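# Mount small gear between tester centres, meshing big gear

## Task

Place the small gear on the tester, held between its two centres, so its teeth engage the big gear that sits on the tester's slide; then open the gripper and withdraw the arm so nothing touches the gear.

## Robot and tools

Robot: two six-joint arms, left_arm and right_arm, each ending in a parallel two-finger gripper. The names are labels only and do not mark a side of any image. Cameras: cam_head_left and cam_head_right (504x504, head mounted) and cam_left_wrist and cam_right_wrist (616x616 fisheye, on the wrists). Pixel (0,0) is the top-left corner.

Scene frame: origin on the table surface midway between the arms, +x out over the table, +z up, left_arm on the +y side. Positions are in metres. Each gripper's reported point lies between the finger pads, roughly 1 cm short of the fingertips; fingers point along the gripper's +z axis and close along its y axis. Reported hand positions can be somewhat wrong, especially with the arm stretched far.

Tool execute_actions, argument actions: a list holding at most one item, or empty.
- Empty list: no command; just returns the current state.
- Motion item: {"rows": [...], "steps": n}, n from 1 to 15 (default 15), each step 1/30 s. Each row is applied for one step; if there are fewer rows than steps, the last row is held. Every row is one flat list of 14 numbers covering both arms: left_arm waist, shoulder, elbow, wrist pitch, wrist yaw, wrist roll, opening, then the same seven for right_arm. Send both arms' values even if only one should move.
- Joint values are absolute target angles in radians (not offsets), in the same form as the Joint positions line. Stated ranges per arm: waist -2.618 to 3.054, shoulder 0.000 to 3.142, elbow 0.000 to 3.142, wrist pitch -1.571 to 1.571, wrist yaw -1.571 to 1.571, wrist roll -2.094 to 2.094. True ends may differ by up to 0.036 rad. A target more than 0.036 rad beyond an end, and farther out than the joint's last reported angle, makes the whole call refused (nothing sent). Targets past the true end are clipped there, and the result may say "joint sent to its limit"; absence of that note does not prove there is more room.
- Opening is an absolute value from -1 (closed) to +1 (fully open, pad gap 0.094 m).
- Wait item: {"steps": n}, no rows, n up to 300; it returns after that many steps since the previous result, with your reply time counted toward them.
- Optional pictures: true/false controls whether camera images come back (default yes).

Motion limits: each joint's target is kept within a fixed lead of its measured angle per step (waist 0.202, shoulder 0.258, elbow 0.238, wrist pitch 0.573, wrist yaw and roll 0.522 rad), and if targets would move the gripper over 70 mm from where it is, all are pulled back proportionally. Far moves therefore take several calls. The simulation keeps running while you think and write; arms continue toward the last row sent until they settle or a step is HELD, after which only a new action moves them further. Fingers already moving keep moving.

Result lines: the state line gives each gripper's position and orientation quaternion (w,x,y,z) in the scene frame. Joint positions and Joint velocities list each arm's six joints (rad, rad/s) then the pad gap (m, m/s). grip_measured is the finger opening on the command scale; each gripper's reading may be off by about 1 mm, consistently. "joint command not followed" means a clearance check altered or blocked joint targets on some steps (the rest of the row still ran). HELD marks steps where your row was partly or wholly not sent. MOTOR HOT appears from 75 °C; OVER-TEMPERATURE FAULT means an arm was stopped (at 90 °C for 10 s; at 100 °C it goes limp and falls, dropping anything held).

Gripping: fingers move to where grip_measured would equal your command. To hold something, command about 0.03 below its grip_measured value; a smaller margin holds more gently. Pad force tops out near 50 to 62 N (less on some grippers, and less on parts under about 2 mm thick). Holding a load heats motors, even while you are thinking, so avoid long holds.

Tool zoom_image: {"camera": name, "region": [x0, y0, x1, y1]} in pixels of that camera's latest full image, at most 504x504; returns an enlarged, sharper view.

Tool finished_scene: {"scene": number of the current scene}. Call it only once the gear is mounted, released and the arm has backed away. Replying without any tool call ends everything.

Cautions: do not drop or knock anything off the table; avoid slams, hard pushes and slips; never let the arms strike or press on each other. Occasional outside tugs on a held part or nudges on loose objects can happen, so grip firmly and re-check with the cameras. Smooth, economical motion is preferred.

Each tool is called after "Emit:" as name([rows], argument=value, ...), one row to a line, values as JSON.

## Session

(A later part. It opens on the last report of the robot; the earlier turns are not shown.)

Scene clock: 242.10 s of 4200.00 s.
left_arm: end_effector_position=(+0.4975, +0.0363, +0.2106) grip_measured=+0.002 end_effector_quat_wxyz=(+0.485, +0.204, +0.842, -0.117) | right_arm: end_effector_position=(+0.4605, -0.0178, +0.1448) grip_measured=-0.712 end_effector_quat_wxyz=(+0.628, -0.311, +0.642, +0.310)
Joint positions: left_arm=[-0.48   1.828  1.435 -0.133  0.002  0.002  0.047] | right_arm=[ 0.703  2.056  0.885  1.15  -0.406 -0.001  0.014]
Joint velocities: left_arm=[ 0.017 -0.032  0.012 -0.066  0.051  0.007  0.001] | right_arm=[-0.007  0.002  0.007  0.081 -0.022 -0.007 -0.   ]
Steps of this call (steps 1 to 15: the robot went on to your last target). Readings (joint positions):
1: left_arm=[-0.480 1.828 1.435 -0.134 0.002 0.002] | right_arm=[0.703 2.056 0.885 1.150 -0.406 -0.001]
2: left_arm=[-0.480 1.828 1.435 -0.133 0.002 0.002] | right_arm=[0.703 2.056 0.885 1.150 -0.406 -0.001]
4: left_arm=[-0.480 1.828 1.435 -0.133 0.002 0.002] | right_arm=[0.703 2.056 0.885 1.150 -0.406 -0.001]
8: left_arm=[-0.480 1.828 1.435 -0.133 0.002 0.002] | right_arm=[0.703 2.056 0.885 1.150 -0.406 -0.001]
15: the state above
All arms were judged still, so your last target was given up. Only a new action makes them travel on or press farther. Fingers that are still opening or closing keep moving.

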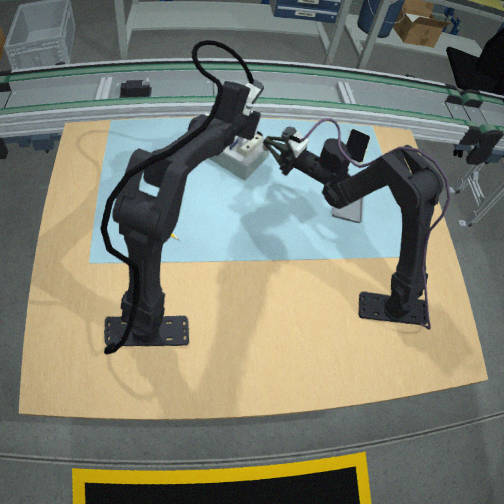

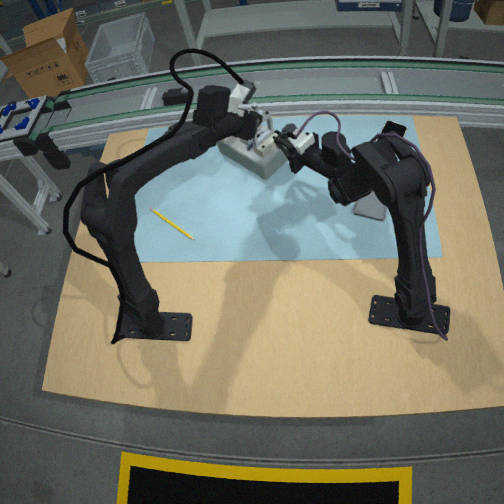

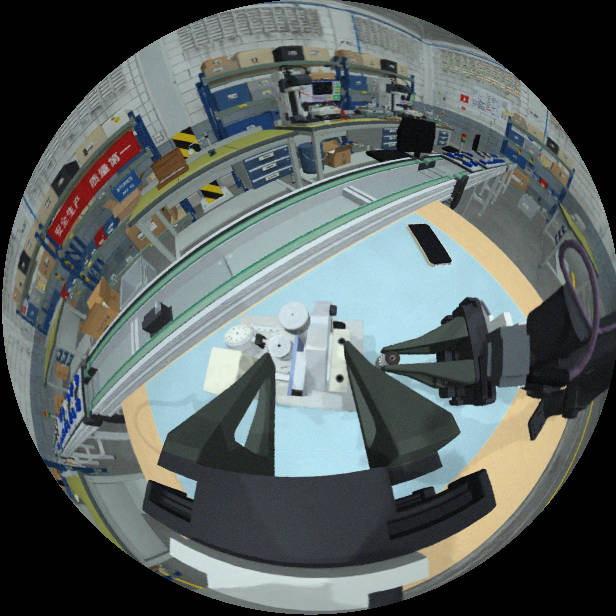

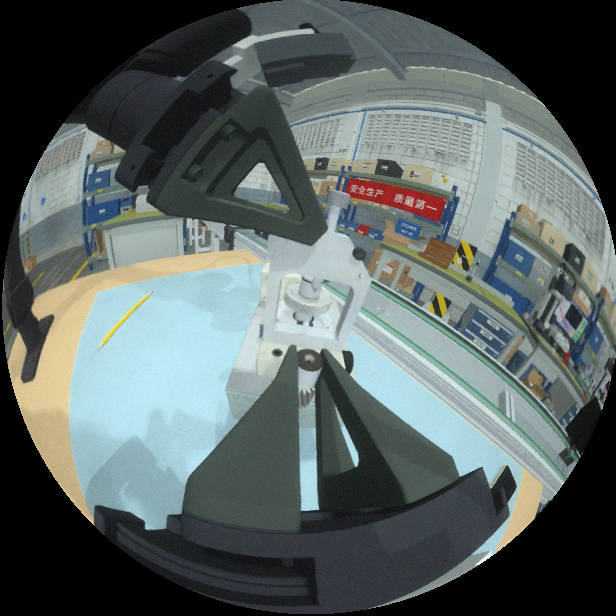

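Emit:
execute_actions([
  {"rows":[[-0.458,1.83,1.50,-0.13,0,0,0,0.7,2.05,0.89,1.17,-0.41,-0.007,-0.75],[-0.458,1.83,1.52,-0.13,0,0,0,0.7,2.05,0.89,1.17,-0.41,-0.007,-0.75],[-0.458,1.83,1.54,-0.13,0,0,0,0.7,2.05,0.89,1.17,-0.41,-0.007,-0.75],[-0.458,1.85,1.56,-0.13,0,0,0,0.7,2.05,0.89,1.17,-0.41,-0.007,-0.75],[-0.458,1.87,1.57,-0.13,0,0,0,0.7,2.05,0.89,1.17,-0.41,-0.007,-0.75],[-0.458,1.88,1.57,-0.13,0,0,0,0.7,2.05,0.89,1.17,-0.41,-0.007,-0.75]],"steps":15},
])

Scene clock: 250.73 s of 4200.00 s.
left_arm: end_effector_position=(+0.5220, +0.0357, +0.2376) grip_measured=+0.002 end_effector_quat_wxyz=(+0.515, +0.192, +0.827, -0.120) | right_arm: end_effector_position=(+0.4605, -0.0178, +0.1448) grip_measured=-0.712 end_effector_quat_wxyz=(+0.628, -0.311, +0.642, +0.310)
Joint positions: left_arm=[-0.462  1.876  1.544 -0.126  0.003  0.002  0.047] | right_arm=[ 0.703  2.056  0.885  1.15  -0.406 -0.001  0.014]
Joint velocities: left_arm=[-0.007  0.051 -0.017 -0.007  0.022 -0.007 -0.001] | right_arm=[-0.002  0.002  0.002 -0.037 -0.007  0.007 -0.002]
Steps of this call (steps 1 to 90: nothing new was sent; then 5.13 s passed at rest; steps 91 to 105: all 15 steps of this action). Readings (joint positions):
91: left_arm=[-0.479 1.829 1.440 -0.137 0.003 0.002] | right_arm=[0.703 2.056 0.885 1.150 -0.406 -0.001]
92: left_arm=[-0.477 1.832 1.451 -0.142 0.003 0.002] | right_arm=[0.703 2.056 0.885 1.150 -0.406 -0.001]
94: left_arm=[-0.470 1.840 1.486 -0.145 0.003 0.002] | right_arm=[0.703 2.056 0.885 1.150 -0.406 -0.001]
98: left_arm=[-0.462 1.860 1.543 -0.126 0.003 0.002] | right_arm=[0.703 2.056 0.885 1.150 -0.406 -0.001]
105: the state above

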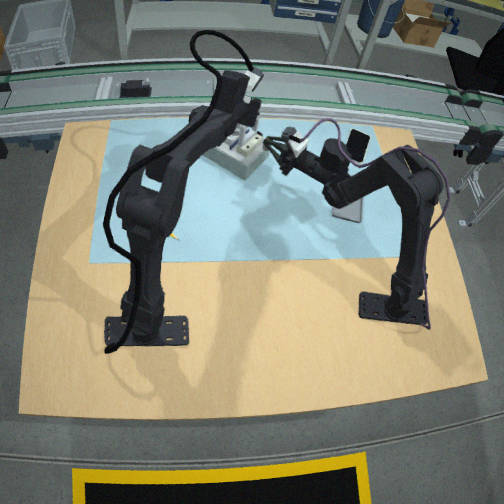

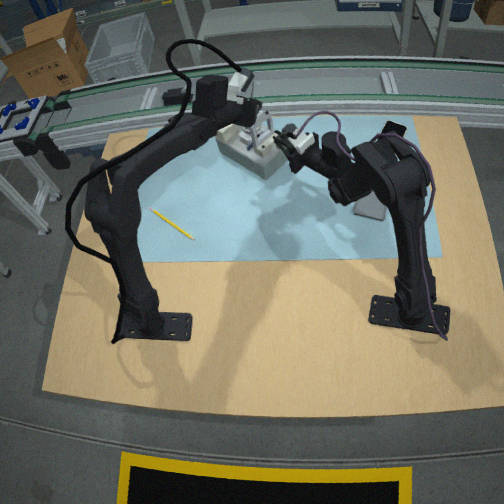

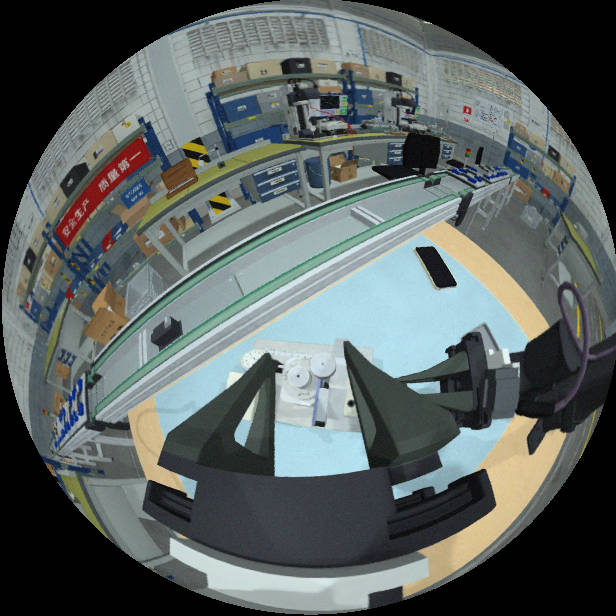

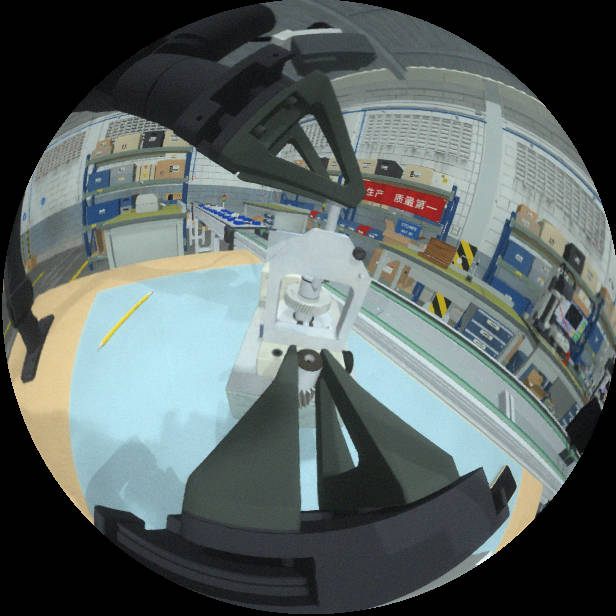

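Emit:
execute_actions([
  {"rows":[[-0.458,1.88,1.57,-0.17,0.037,0,-0.4,0.7,2.05,0.89,1.17,-0.41,-0.007,-0.75]],"steps":15},
])

Scene clock: 254.80 s of 4200.00 s.
left_arm: end_effector_position=(+0.5164, +0.0333, +0.2282) grip_measured=-0.398 end_effector_quat_wxyz=(+0.496, +0.201, +0.835, -0.127) | right_arm: end_effector_position=(+0.4605, -0.0178, +0.1448) grip_measured=-0.712 end_effector_quat_wxyz=(+0.628, -0.311, +0.642, +0.310)
Joint positions: left_arm=[-0.462  1.878  1.544 -0.163  0.029  0.002  0.028] | right_arm=[ 0.703  2.056  0.885  1.15  -0.406 -0.001  0.014]
Joint velocities: left_arm=[ 0.007  0.007 -0.007 -0.081 -0.037  0.022  0.   ] | right_arm=[-0.002 -0.007  0.007 -0.095 -0.066 -0.007 -0.   ]
Steps of this call (steps 1 to 15: the robot went on to your last target; steps 16 to 90: nothing new was sent; then 0.57 s passed at rest; steps 91 to 105: all 15 steps of this action). Readings (joint positions):
91: left_arm=[-0.462 1.878 1.544 -0.131 0.006 0.002] | right_arm=[0.703 2.056 0.885 1.150 -0.406 -0.001]
92: left_arm=[-0.462 1.878 1.544 -0.136 0.011 0.002] | right_arm=[0.703 2.056 0.885 1.150 -0.406 -0.001]
94: left_arm=[-0.462 1.878 1.544 -0.145 0.020 0.002] | right_arm=[0.703 2.056 0.885 1.150 -0.406 -0.001]
98: left_arm=[-0.462 1.878 1.544 -0.157 0.026 0.002] | right_arm=[0.703 2.056 0.885 1.150 -0.406 -0.001]
105: the state above

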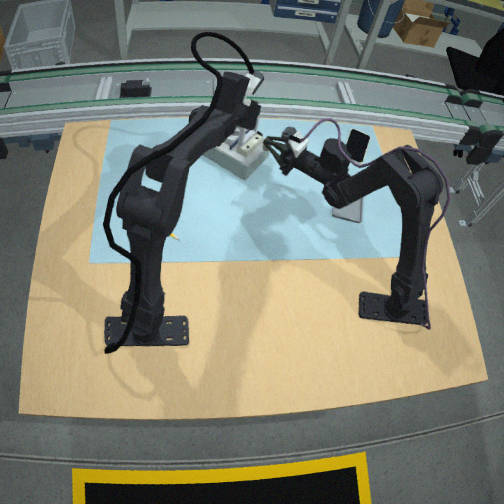

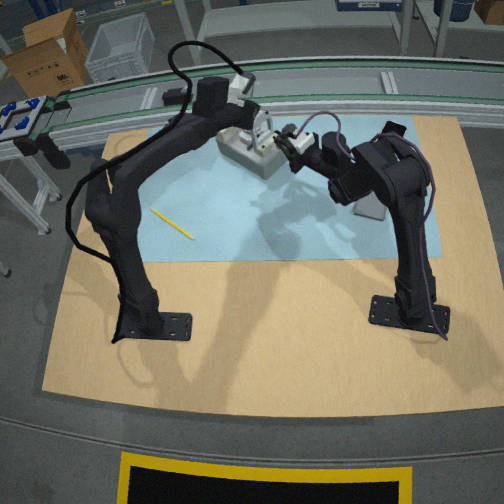

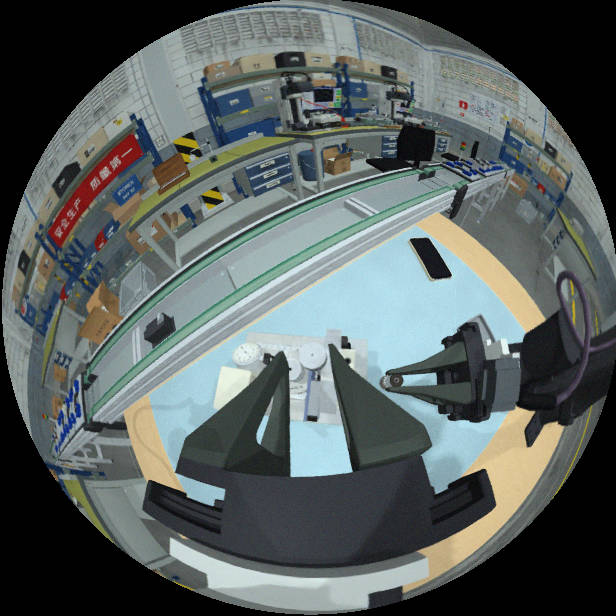

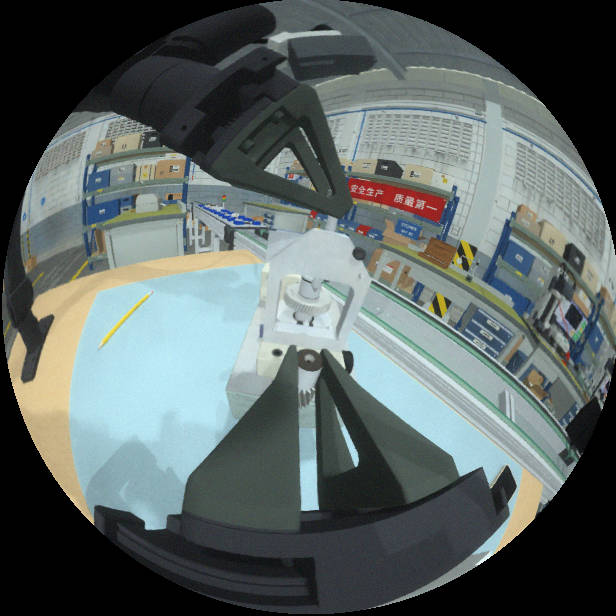

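Emit:
execute_actions([
  {"rows":[[-0.458,1.88,1.57,-0.17,0.047,0,-0.45,0.7,2.05,0.89,1.17,-0.41,-0.007,-0.75],[-0.458,1.88,1.57,-0.17,0.047,0,-0.5,0.7,2.05,0.89,1.17,-0.41,-0.007,-0.75],[-0.458,1.88,1.57,-0.17,0.047,0,-0.55,0.7,2.05,0.89,1.17,-0.41,-0.007,-0.75],[-0.458,1.88,1.57,-0.17,0.047,0,-0.6,0.7,2.05,0.89,1.17,-0.41,-0.007,-0.75],[-0.458,1.88,1.57,-0.17,0.047,0,-0.65,0.7,2.05,0.89,1.17,-0.41,-0.007,-0.75],[-0.458,1.88,1.57,-0.17,0.047,0,-0.7,0.7,2.05,0.89,1.17,-0.41,-0.007,-0.75]],"steps":12},
], pictures=false)

Emit:
execute_actions([
  {"rows":[[-0.458,1.845,1.59,-0.16,0.047,0,-0.7,0.7,2.05,0.89,1.17,-0.41,-0.007,-0.75]],"steps":15},
])

Emit:
zoom_image(camera="cam_right_wrist", region=[240, 190, 400, 410])

Scene clock: 263.20 s of 4200.00 s.
left_arm: end_effector_position=(+0.5144, +0.0298, +0.2281) grip_measured=-0.687 end_effector_quat_wxyz=(+0.493, +0.206, +0.834, -0.136) | right_arm: end_effector_position=(+0.4605, -0.0178, +0.1448) grip_measured=-0.712 end_effector_quat_wxyz=(+0.628, -0.311, +0.642, +0.310)
Joint positions: left_arm=[-0.462  1.878  1.544 -0.163  0.051  0.002  0.015] | right_arm=[ 0.703  2.056  0.885  1.15  -0.406 -0.001  0.014]
Joint velocities: left_arm=[-0.007 -0.002 -0.002 -0.037 -0.051 -0.081 -0.   ] | right_arm=[-0.042 -0.007 -0.012  0.066  0.007 -0.007  0.001]
Steps of this call (steps 1 to 15: the robot went on to your last target; steps 16 to 90: nothing new was sent; then 5.00 s passed at rest; steps 91 to 102: all 12 steps of this action). Readings (joint positions):
91: left_arm=[-0.462 1.878 1.544 -0.163 0.031 0.002] | right_arm=[0.703 2.056 0.885 1.150 -0.406 -0.001]
92: left_arm=[-0.462 1.878 1.544 -0.163 0.032 0.002] | right_arm=[0.703 2.056 0.885 1.150 -0.406 -0.001]
94: left_arm=[-0.462 1.878 1.544 -0.163 0.040 0.002] | right_arm=[0.703 2.056 0.885 1.150 -0.406 -0.001]
98: left_arm=[-0.462 1.878 1.544 -0.163 0.051 0.002] | right_arm=[0.703 2.056 0.885 1.150 -0.406 -0.001]
102: the state above

Scene clock: 263.70 s of 4200.00 s.
left_arm: end_effector_position=(+0.5145, +0.0298, +0.2291) grip_measured=-0.687 end_effector_quat_wxyz=(+0.493, +0.206, +0.834, -0.136) | right_arm: end_effector_position=(+0.4605, -0.0178, +0.1448) grip_measured=-0.712 end_effector_quat_wxyz=(+0.628, -0.311, +0.642, +0.310)
Joint positions: left_arm=[-0.462  1.878  1.548 -0.167  0.051  0.002  0.015] | right_arm=[ 0.703  2.056  0.885  1.15  -0.406 -0.001  0.014]
Joint velocities: left_arm=[-0.002  0.002 -0.007 -0.051  0.022 -0.051  0.   ] | right_arm=[ 0.007  0.002 -0.002  0.037 -0.066 -0.007  0.001]
Steps of this call (steps 1 to 15: all 15 steps of this action). Readings (joint positions):
1: left_arm=[-0.462 1.878 1.546 -0.164 0.051 0.002] | right_arm=[0.703 2.056 0.885 1.150 -0.406 -0.001]
2: left_arm=[-0.462 1.878 1.548 -0.166 0.051 0.002] | right_arm=[0.703 2.056 0.885 1.150 -0.406 -0.001]
4: left_arm=[-0.462 1.878 1.548 -0.167 0.051 0.002] | right_arm=[0.703 2.056 0.885 1.150 -0.406 -0.001]
8: left_arm=[-0.462 1.878 1.548 -0.167 0.051 0.002] | right_arm=[0.703 2.056 0.885 1.150 -0.406 -0.001]
15: the state above

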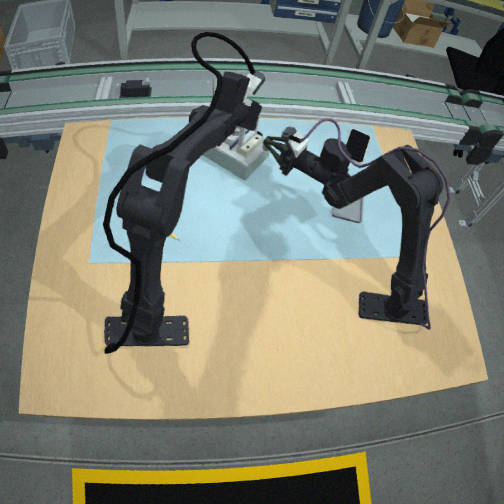

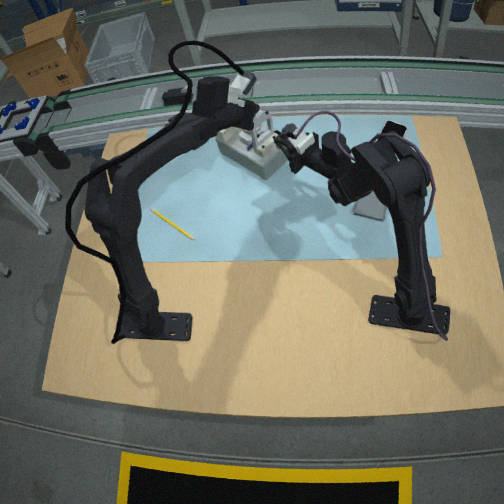

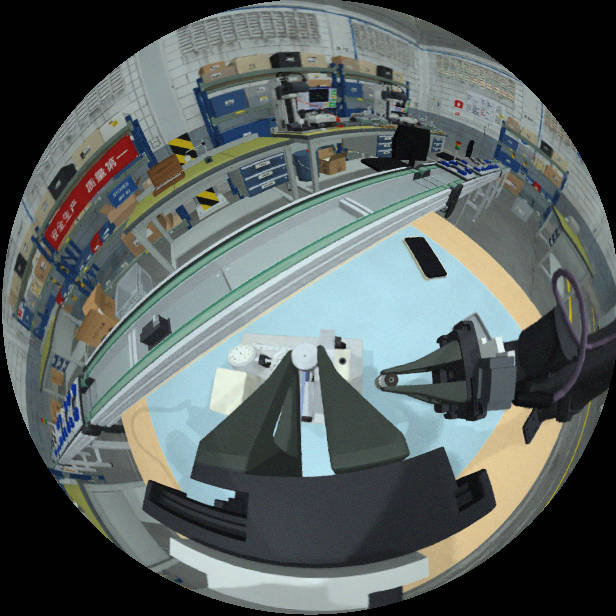

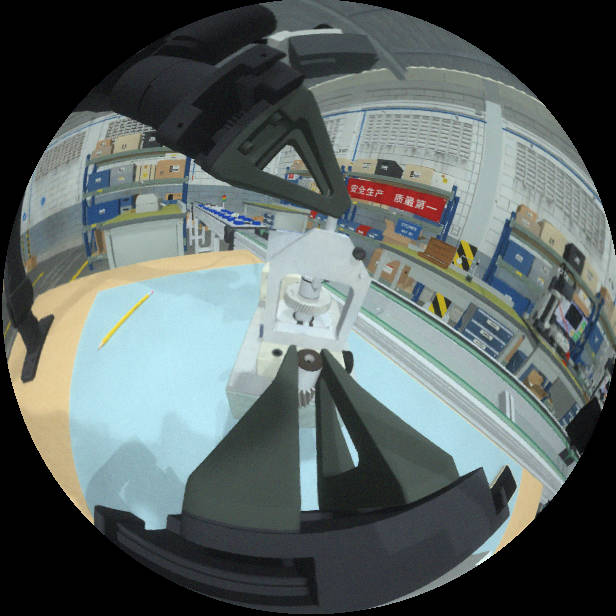

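Region (240, 190, 400, 410) of cam_right_wrist's 616x616 image, scaled by 2.291, with more detail than that image has; it fills the left 367 columns of this view, and the rest is white.

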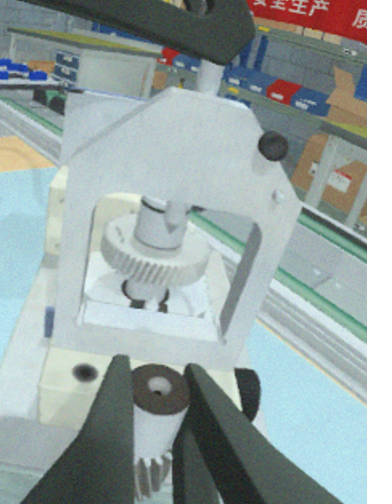

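Emit:
execute_actions([
  {"rows":[[-0.458,1.81,1.62,-0.10,0.047,0,-0.73,0.7,2.05,0.89,1.17,-0.41,-0.007,-0.75]],"steps":15},
], pictures=false)

Scene clock: 267.27 s of 4200.00 s.
left_arm: end_effector_position=(+0.5145, +0.0297, +0.2394) grip_measured=-0.705 end_effector_quat_wxyz=(+0.500, +0.206, +0.830, -0.137) | right_arm: end_effector_position=(+0.4605, -0.0178, +0.1448) grip_measured=-0.712 end_effector_quat_wxyz=(+0.628, -0.311, +0.642, +0.310)
Joint positions: left_arm=[-0.462  1.869  1.563 -0.174  0.051  0.002  0.014] | right_arm=[ 0.703  2.056  0.885  1.15  -0.406 -0.001  0.014]
Joint velocities: left_arm=[-0.007  0.002 -0.002 -0.051  0.022 -0.037 -0.   ] | right_arm=[-0.012 -0.027  0.012  0.022  0.037 -0.007 -0.001]
Steps of this call (steps 1 to 15: the robot went on to your last target; steps 16 to 90: nothing new was sent; then 0.07 s passed at rest; steps 91 to 105: all 15 steps of this action). Readings (joint positions):
91: left_arm=[-0.462 1.877 1.551 -0.168 0.051 0.002] | right_arm=[0.703 2.056 0.885 1.150 -0.406 -0.001]
92: left_arm=[-0.462 1.877 1.554 -0.171 0.051 0.002] | right_arm=[0.703 2.056 0.885 1.150 -0.406 -0.001]
94: left_arm=[-0.462 1.873 1.559 -0.173 0.051 0.002] | right_arm=[0.703 2.056 0.885 1.150 -0.406 -0.001]
98: left_arm=[-0.462 1.869 1.563 -0.174 0.051 0.002] | right_arm=[0.703 2.056 0.885 1.150 -0.406 -0.001]
105: the state above

Emit:
execute_actions([
  {"rows":[[-0.458,1.79,1.64,-0.06,0.047,0,-0.74,0.71,2.07,0.92,1.15,-0.40,-0.007,-0.75],[-0.458,1.79,1.64,-0.06,0.047,0,-0.74,0.72,2.08,0.94,1.14,-0.39,-0.007,-0.75],[-0.458,1.79,1.64,-0.06,0.047,0,-0.74,0.73,2.09,0.96,1.13,-0.38,-0.007,-0.75],[-0.458,1.79,1.64,-0.06,0.047,0,-0.74,0.73,2.10,0.98,1.12,-0.38,-0.007,-0.75],[-0.458,1.79,1.64,-0.06,0.047,0,-0.74,0.73,2.11,1.0,1.115,-0.38,-0.007,-0.75],[-0.458,1.79,1.64,-0.06,0.047,0,-0.74,0.73,2.12,1.02,1.11,-0.38,-0.007,-0.75],[-0.458,1.79,1.64,-0.06,0.047,0,-0.74,0.73,2.13,1.035,1.11,-0.38,-0.007,-0.75]],"steps":15},
], pictures=false)

Emit:
execute_actions([
  {"steps":10},
])

Emit:
zoom_image(camera="cam_right_wrist", region=[220, 190, 420, 420])

Emit:
zoom_image(camera="cam_head_right", region=[220, 90, 320, 190])

Scene clock: 279.13 s of 4200.00 s.
left_arm: end_effector_position=(+0.5145, +0.0297, +0.2394) grip_measured=-0.705 end_effector_quat_wxyz=(+0.500, +0.206, +0.830, -0.137) | right_arm: end_effector_position=(+0.4810, +0.0012, +0.1585) grip_measured=-0.712 end_effector_quat_wxyz=(+0.642, -0.310, +0.629, +0.311)
Joint positions: left_arm=[-0.462  1.869  1.563 -0.174  0.051  0.002  0.014] | right_arm=[ 0.721  2.111  1.013  1.117 -0.388 -0.001  0.014]
Joint velocities: left_arm=[-0.007 -0.007 -0.012 -0.066  0.022 -0.037 -0.001] | right_arm=[-0.012  0.007  0.012 -0.007  0.007  0.037 -0.002]
Steps of this call (steps 1 to 15: the robot went on to your last target; steps 16 to 90: nothing new was sent; then 8.37 s passed at rest; steps 91 to 105: all 15 steps of this action). Readings (joint positions):
91: left_arm=[-0.462 1.869 1.563 -0.174 0.051 0.002] | right_arm=[0.703 2.056 0.886 1.150 -0.406 -0.001]
92: left_arm=[-0.462 1.869 1.563 -0.174 0.051 0.002] | right_arm=[0.703 2.057 0.891 1.148 -0.405 -0.001]
94: left_arm=[-0.462 1.869 1.563 -0.174 0.051 0.002] | right_arm=[0.708 2.069 0.920 1.140 -0.398 -0.001]
98: left_arm=[-0.462 1.869 1.563 -0.174 0.051 0.002] | right_arm=[0.719 2.105 0.998 1.126 -0.392 -0.001]
105: the state above

Scene clock: 279.47 s of 4200.00 s.
left_arm: end_effector_position=(+0.5145, +0.0297, +0.2394) grip_measured=-0.705 end_effector_quat_wxyz=(+0.500, +0.206, +0.830, -0.137) | right_arm: end_effector_position=(+0.4812, +0.0011, +0.1578) grip_measured=-0.712 end_effector_quat_wxyz=(+0.641, -0.310, +0.630, +0.310)
Joint positions: left_arm=[-0.462  1.869  1.563 -0.174  0.051  0.002  0.014] | right_arm=[ 0.721  2.111  1.013  1.114 -0.387 -0.001  0.014]
Joint velocities: left_arm=[ 0.007 -0.022 -0.032 -0.022  0.066 -0.007 -0.001] | right_arm=[-0.002  0.007 -0.017 -0.051  0.081 -0.037 -0.   ]
Steps of this call (steps 1 to 10: the robot went on to your last target). Readings (joint positions):
1: left_arm=[-0.462 1.869 1.563 -0.174 0.051 0.002] | right_arm=[0.721 2.111 1.013 1.116 -0.387 -0.001]
2: left_arm=[-0.462 1.869 1.563 -0.174 0.051 0.002] | right_arm=[0.721 2.111 1.013 1.116 -0.387 -0.001]
4: left_arm=[-0.462 1.869 1.563 -0.174 0.051 0.002] | right_arm=[0.721 2.111 1.013 1.115 -0.387 -0.001]
8: left_arm=[-0.462 1.869 1.563 -0.174 0.051 0.002] | right_arm=[0.721 2.111 1.013 1.115 -0.387 -0.001]
10: the state above

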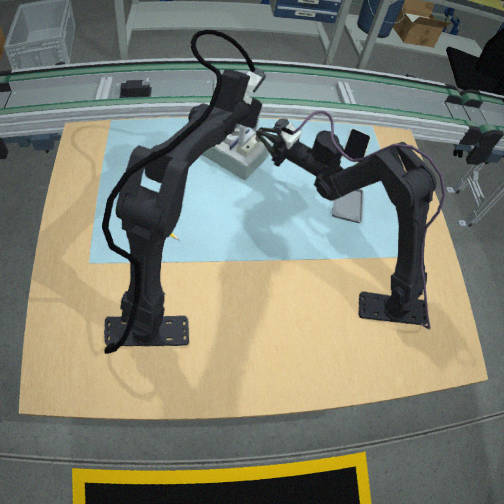

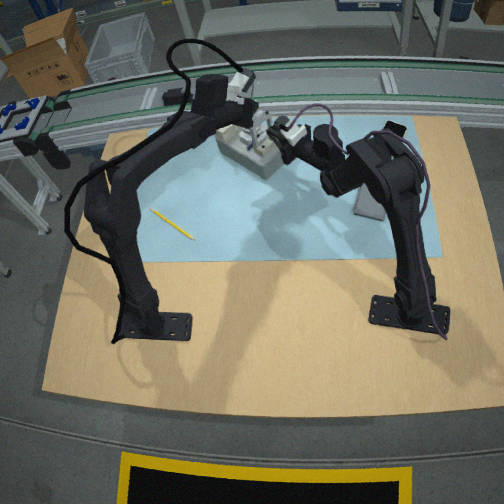

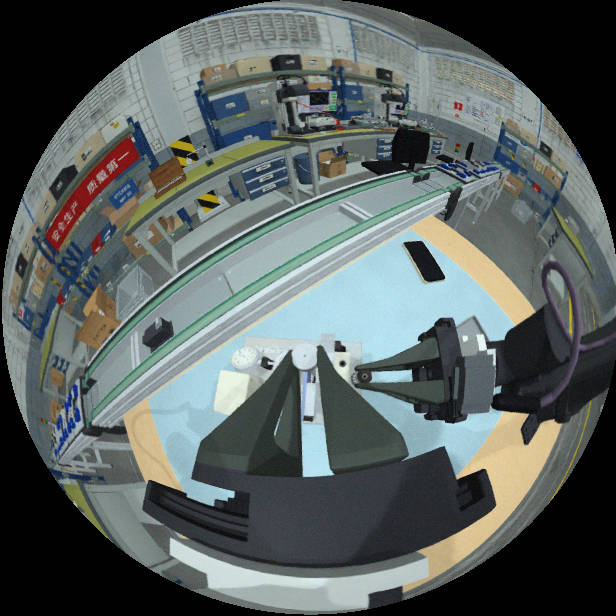

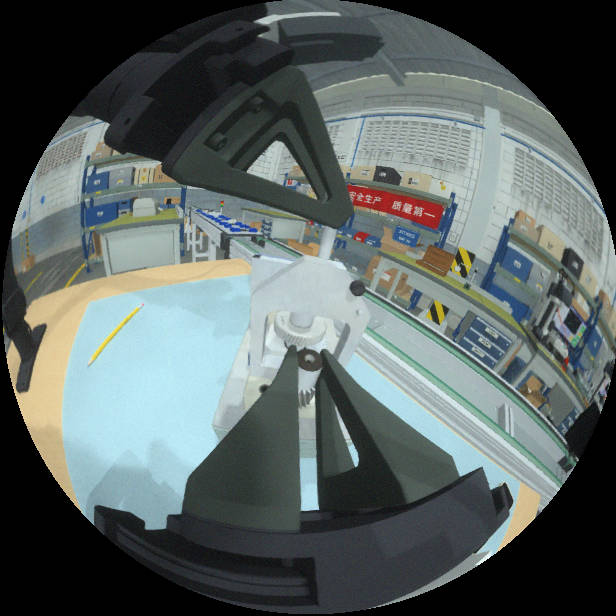

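Region (220, 190, 420, 420) of cam_right_wrist's 616x616 image, scaled by 2.191, with more detail than that image has; it fills the left 438 columns of this view, and the rest is white.

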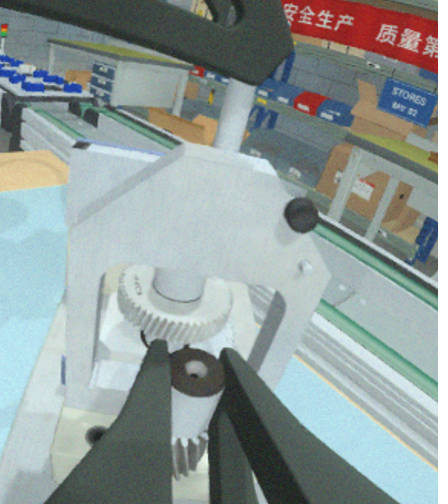

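Region (220, 90, 320, 190) of cam_head_right's 504x504 image, scaled by 5.040, with more detail than that image has.

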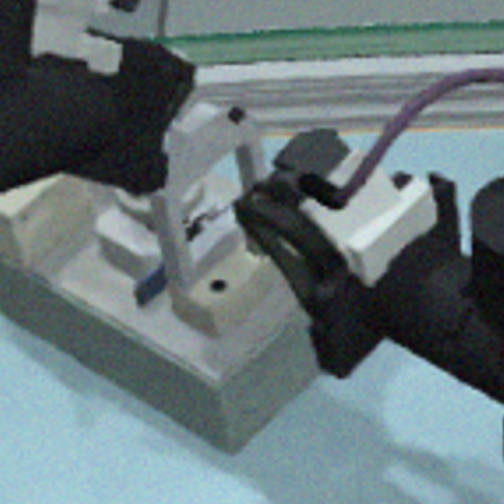

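Emit:
execute_actions([
  {"rows":[[-0.458,1.81,1.62,-0.10,0.047,0,-0.74,0.735,2.145,1.05,1.10,-0.375,-0.007,-0.75],[-0.458,1.81,1.62,-0.10,0.047,0,-0.74,0.74,2.155,1.07,1.09,-0.37,-0.007,-0.75],[-0.458,1.81,1.62,-0.10,0.047,0,-0.74,0.745,2.165,1.09,1.07,-0.365,-0.007,-0.75],[-0.458,1.81,1.62,-0.10,0.047,0,-0.74,0.75,2.175,1.11,1.06,-0.36,-0.007,-0.75],[-0.458,1.81,1.62,-0.10,0.047,0,-0.74,0.75,2.185,1.13,1.05,-0.36,-0.007,-0.75],[-0.458,1.81,1.62,-0.10,0.047,0,-0.74,0.75,2.192,1.142,1.05,-0.36,-0.007,-0.75]],"steps":15},
], pictures=false)

Emit:
execute_actions([
  {"steps":12},
])

Emit:
zoom_image(camera="cam_right_wrist", region=[200, 190, 430, 420])

Emit:
zoom_image(camera="cam_head_left", region=[210, 100, 290, 180])

Scene clock: 307.53 s of 4200.00 s.
left_arm: end_effector_position=(+0.5145, +0.0297, +0.2394) grip_measured=-0.705 end_effector_quat_wxyz=(+0.500, +0.206, +0.830, -0.137) | right_arm: end_effector_position=(+0.4954, +0.0194, +0.1492) grip_measured=-0.712 end_effector_quat_wxyz=(+0.633, -0.311, +0.637, +0.310)
Joint positions: left_arm=[-0.462  1.869  1.563 -0.174  0.051  0.002  0.014] | right_arm=[ 0.741  2.178  1.116  1.057 -0.368 -0.001  0.014]
Joint velocities: left_arm=[ 0.012 -0.007 -0.022 -0.007 -0.022  0.007  0.001] | right_arm=[-0.002 -0.002  0.012  0.022  0.007  0.095  0.   ]
Steps of this call (steps 1 to 15: the robot went on to your last target; steps 16 to 90: nothing new was sent; then 24.57 s passed at rest; steps 91 to 105: all 15 steps of this action). Readings (joint positions):
91: left_arm=[-0.462 1.869 1.563 -0.174 0.051 0.002] | right_arm=[0.721 2.114 1.015 1.114 -0.387 -0.001]
92: left_arm=[-0.462 1.869 1.563 -0.174 0.051 0.002] | right_arm=[0.721 2.119 1.022 1.112 -0.385 -0.001]
94: left_arm=[-0.462 1.869 1.563 -0.174 0.051 0.002] | right_arm=[0.726 2.139 1.053 1.099 -0.379 -0.001]
98: left_arm=[-0.462 1.869 1.563 -0.174 0.051 0.002] | right_arm=[0.738 2.176 1.113 1.071 -0.371 -0.001]
105: the state above

Scene clock: 307.93 s of 4200.00 s.
left_arm: end_effector_position=(+0.5145, +0.0297, +0.2394) grip_measured=-0.705 end_effector_quat_wxyz=(+0.500, +0.206, +0.830, -0.137) | right_arm: end_effector_position=(+0.4955, +0.0193, +0.1489) grip_measured=-0.712 end_effector_quat_wxyz=(+0.633, -0.311, +0.638, +0.310)
Joint positions: left_arm=[-0.462  1.869  1.563 -0.174  0.051  0.002  0.014] | right_arm=[ 0.741  2.178  1.116  1.055 -0.367 -0.001  0.014]
Joint velocities: left_arm=[ 0.007  0.002  0.017  0.081 -0.051 -0.051 -0.002] | right_arm=[-0.007 -0.002  0.027 -0.051 -0.095 -0.007 -0.   ]
Steps of this call (steps 1 to 12: the robot went on to your last target). Readings (joint positions):
1: left_arm=[-0.462 1.869 1.563 -0.174 0.051 0.002] | right_arm=[0.741 2.178 1.116 1.056 -0.368 -0.001]
2: left_arm=[-0.462 1.869 1.563 -0.174 0.051 0.002] | right_arm=[0.741 2.178 1.116 1.055 -0.367 -0.001]
4: left_arm=[-0.462 1.869 1.563 -0.174 0.051 0.002] | right_arm=[0.741 2.178 1.116 1.055 -0.367 -0.001]
8: left_arm=[-0.462 1.869 1.563 -0.174 0.051 0.002] | right_arm=[0.741 2.178 1.116 1.055 -0.367 -0.001]
12: the state above

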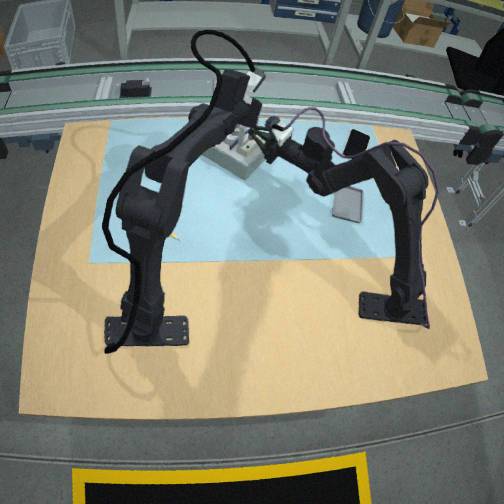

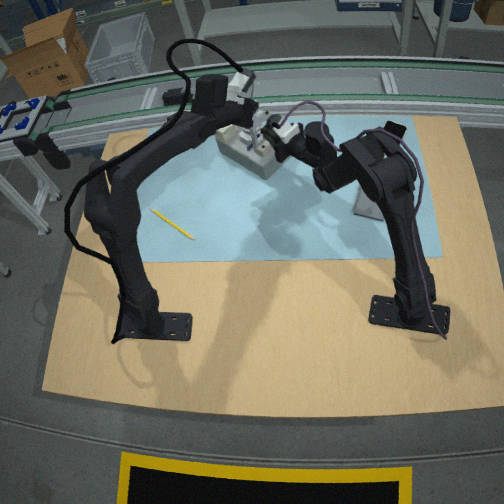

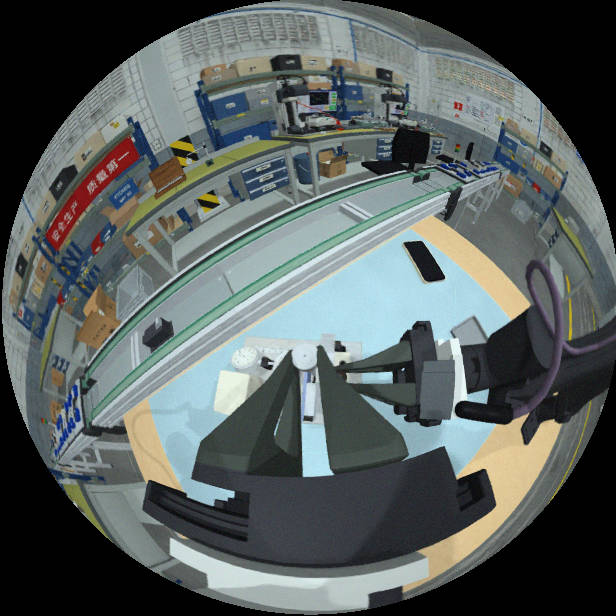

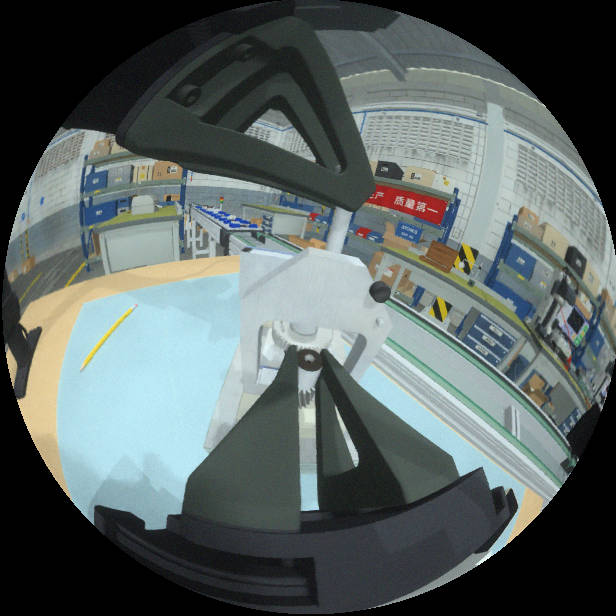

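Region (200, 190, 430, 420) of cam_right_wrist's 616x616 image, scaled by 2.191, with more detail than that image has.

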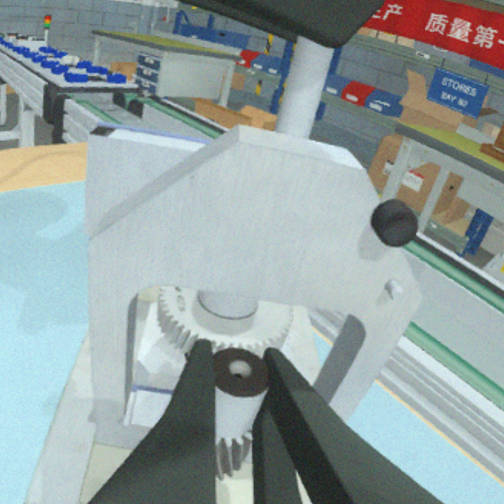

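Region (210, 100, 290, 180) of cam_head_left's 504x504 image, scaled by 6.300, with more detail than that image has.

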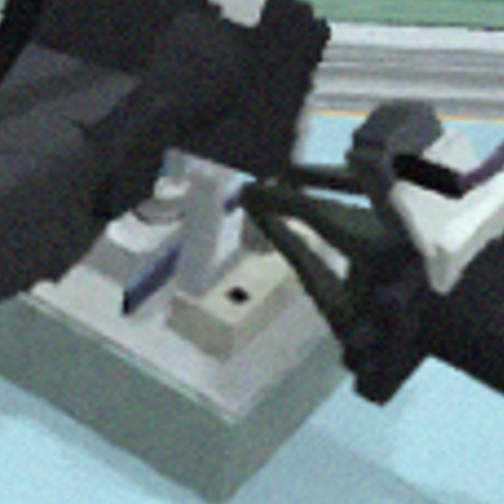

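Emit:
execute_actions([
  {"rows":[[-0.458,1.81,1.62,-0.10,0.047,0,-0.74,0.755,2.195,1.155,1.045,-0.35,-0.007,-0.75],[-0.458,1.81,1.62,-0.10,0.047,0,-0.74,0.76,2.20,1.165,1.04,-0.34,-0.007,-0.75],[-0.458,1.81,1.62,-0.10,0.047,0,-0.74,0.763,2.205,1.175,1.03,-0.33,-0.007,-0.75],[-0.458,1.81,1.62,-0.10,0.047,0,-0.74,0.763,2.21,1.185,1.022,-0.33,-0.007,-0.75],[-0.458,1.81,1.62,-0.10,0.047,0,-0.74,0.763,2.215,1.195,1.022,-0.33,-0.007,-0.75],[-0.458,1.81,1.62,-0.10,0.047,0,-0.74,0.763,2.22,1.203,1.022,-0.33,-0.007,-0.75]],"steps":15},
], pictures=false)

Emit:
execute_actions([
  {"steps":12},
])

Emit:
zoom_image(camera="cam_right_wrist", region=[200, 190, 430, 420])

Scene clock: 323.80 s of 4200.00 s.
left_arm: end_effector_position=(+0.5145, +0.0297, +0.2394) grip_measured=-0.705 end_effector_quat_wxyz=(+0.500, +0.206, +0.830, -0.137) | right_arm: end_effector_position=(+0.4996, +0.0226, +0.1505) grip_measured=-0.712 end_effector_quat_wxyz=(+0.632, -0.311, +0.639, +0.310)
Joint positions: left_arm=[-0.462  1.869  1.563 -0.174  0.051  0.002  0.014] | right_arm=[ 0.743  2.185  1.143  1.031 -0.365 -0.001  0.014]
Joint velocities: left_arm=[ 0.002  0.002  0.007 -0.037 -0.037 -0.022 -0.001] | right_arm=[ 0.002 -0.007  0.007 -0.007 -0.022  0.022  0.   ]
Steps of this call (steps 1 to 15: the robot went on to your last target; steps 16 to 90: nothing new was sent; then 12.37 s passed at rest; steps 91 to 105: all 15 steps of this action). Readings (joint positions):
91: left_arm=[-0.462 1.869 1.563 -0.174 0.051 0.002] | right_arm=[0.741 2.178 1.118 1.053 -0.366 -0.001]
92: left_arm=[-0.462 1.869 1.563 -0.174 0.051 0.002] | right_arm=[0.742 2.180 1.122 1.050 -0.363 -0.001]
94: left_arm=[-0.462 1.869 1.563 -0.174 0.051 0.002] | right_arm=[0.743 2.183 1.132 1.042 -0.359 -0.001]
98: left_arm=[-0.462 1.869 1.563 -0.174 0.051 0.002] | right_arm=[0.743 2.185 1.143 1.032 -0.364 -0.001]
105: the state above

Scene clock: 324.20 s of 4200.00 s.
left_arm: end_effector_position=(+0.5145, +0.0297, +0.2394) grip_measured=-0.705 end_effector_quat_wxyz=(+0.500, +0.206, +0.830, -0.137) | right_arm: end_effector_position=(+0.4996, +0.0226, +0.1505) grip_measured=-0.712 end_effector_quat_wxyz=(+0.632, -0.311, +0.639, +0.310)
Joint positions: left_arm=[-0.462  1.869  1.563 -0.174  0.051  0.002  0.014] | right_arm=[ 0.743  2.185  1.143  1.031 -0.365 -0.001  0.014]
Joint velocities: left_arm=[ 0.007 -0.007  0.002  0.007 -0.007 -0.022  0.   ] | right_arm=[-0.002  0.002 -0.002 -0.051 -0.051 -0.095  0.   ]
Steps of this call (steps 1 to 12: the robot went on to your last target). Readings (joint positions):
1: left_arm=[-0.462 1.869 1.563 -0.174 0.051 0.002] | right_arm=[0.743 2.185 1.143 1.031 -0.365 -0.001]
2: left_arm=[-0.462 1.869 1.563 -0.174 0.051 0.002] | right_arm=[0.743 2.185 1.143 1.031 -0.365 -0.001]
4: left_arm=[-0.462 1.869 1.563 -0.174 0.051 0.002] | right_arm=[0.743 2.185 1.143 1.031 -0.365 -0.001]
8: left_arm=[-0.462 1.869 1.563 -0.174 0.051 0.002] | right_arm=[0.743 2.185 1.143 1.031 -0.365 -0.001]
12: the state above

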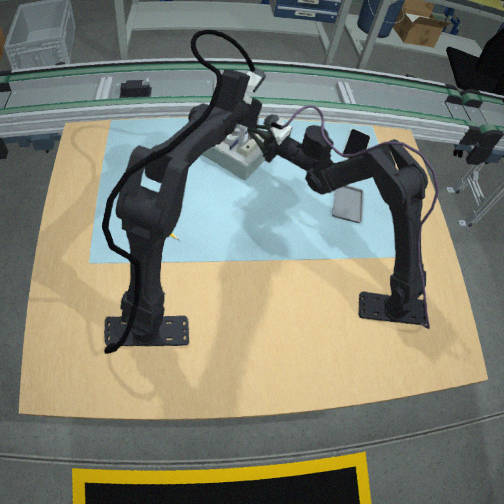

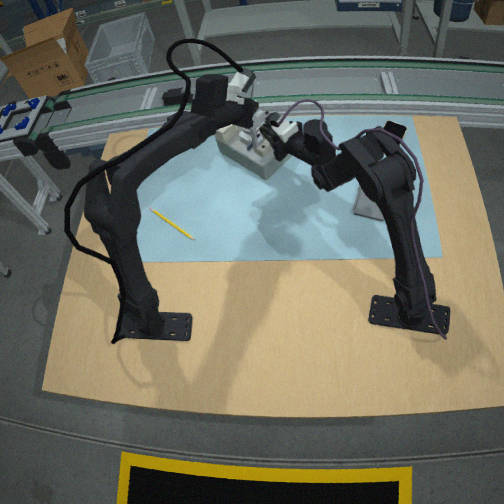

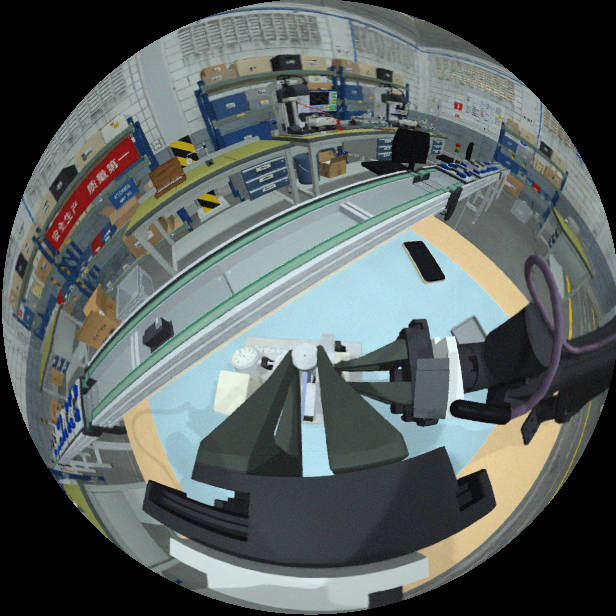

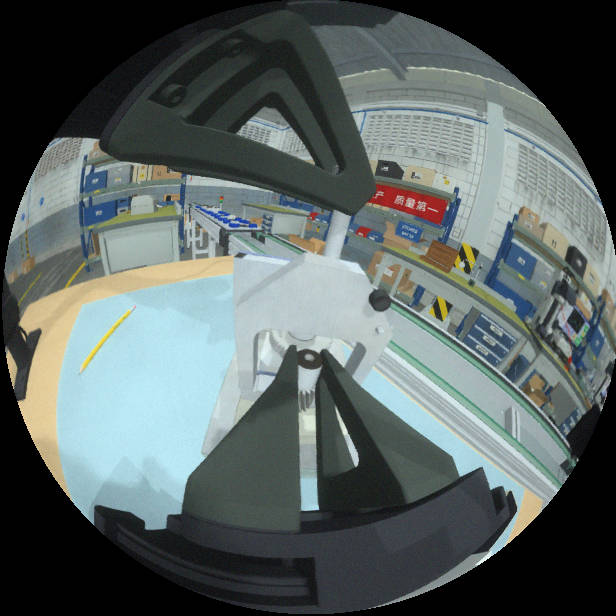

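Region (200, 190, 430, 420) of cam_right_wrist's 616x616 image, scaled by 2.191, with more detail than that image has.

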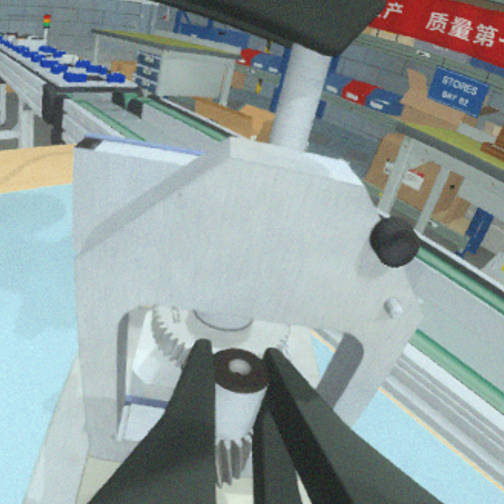

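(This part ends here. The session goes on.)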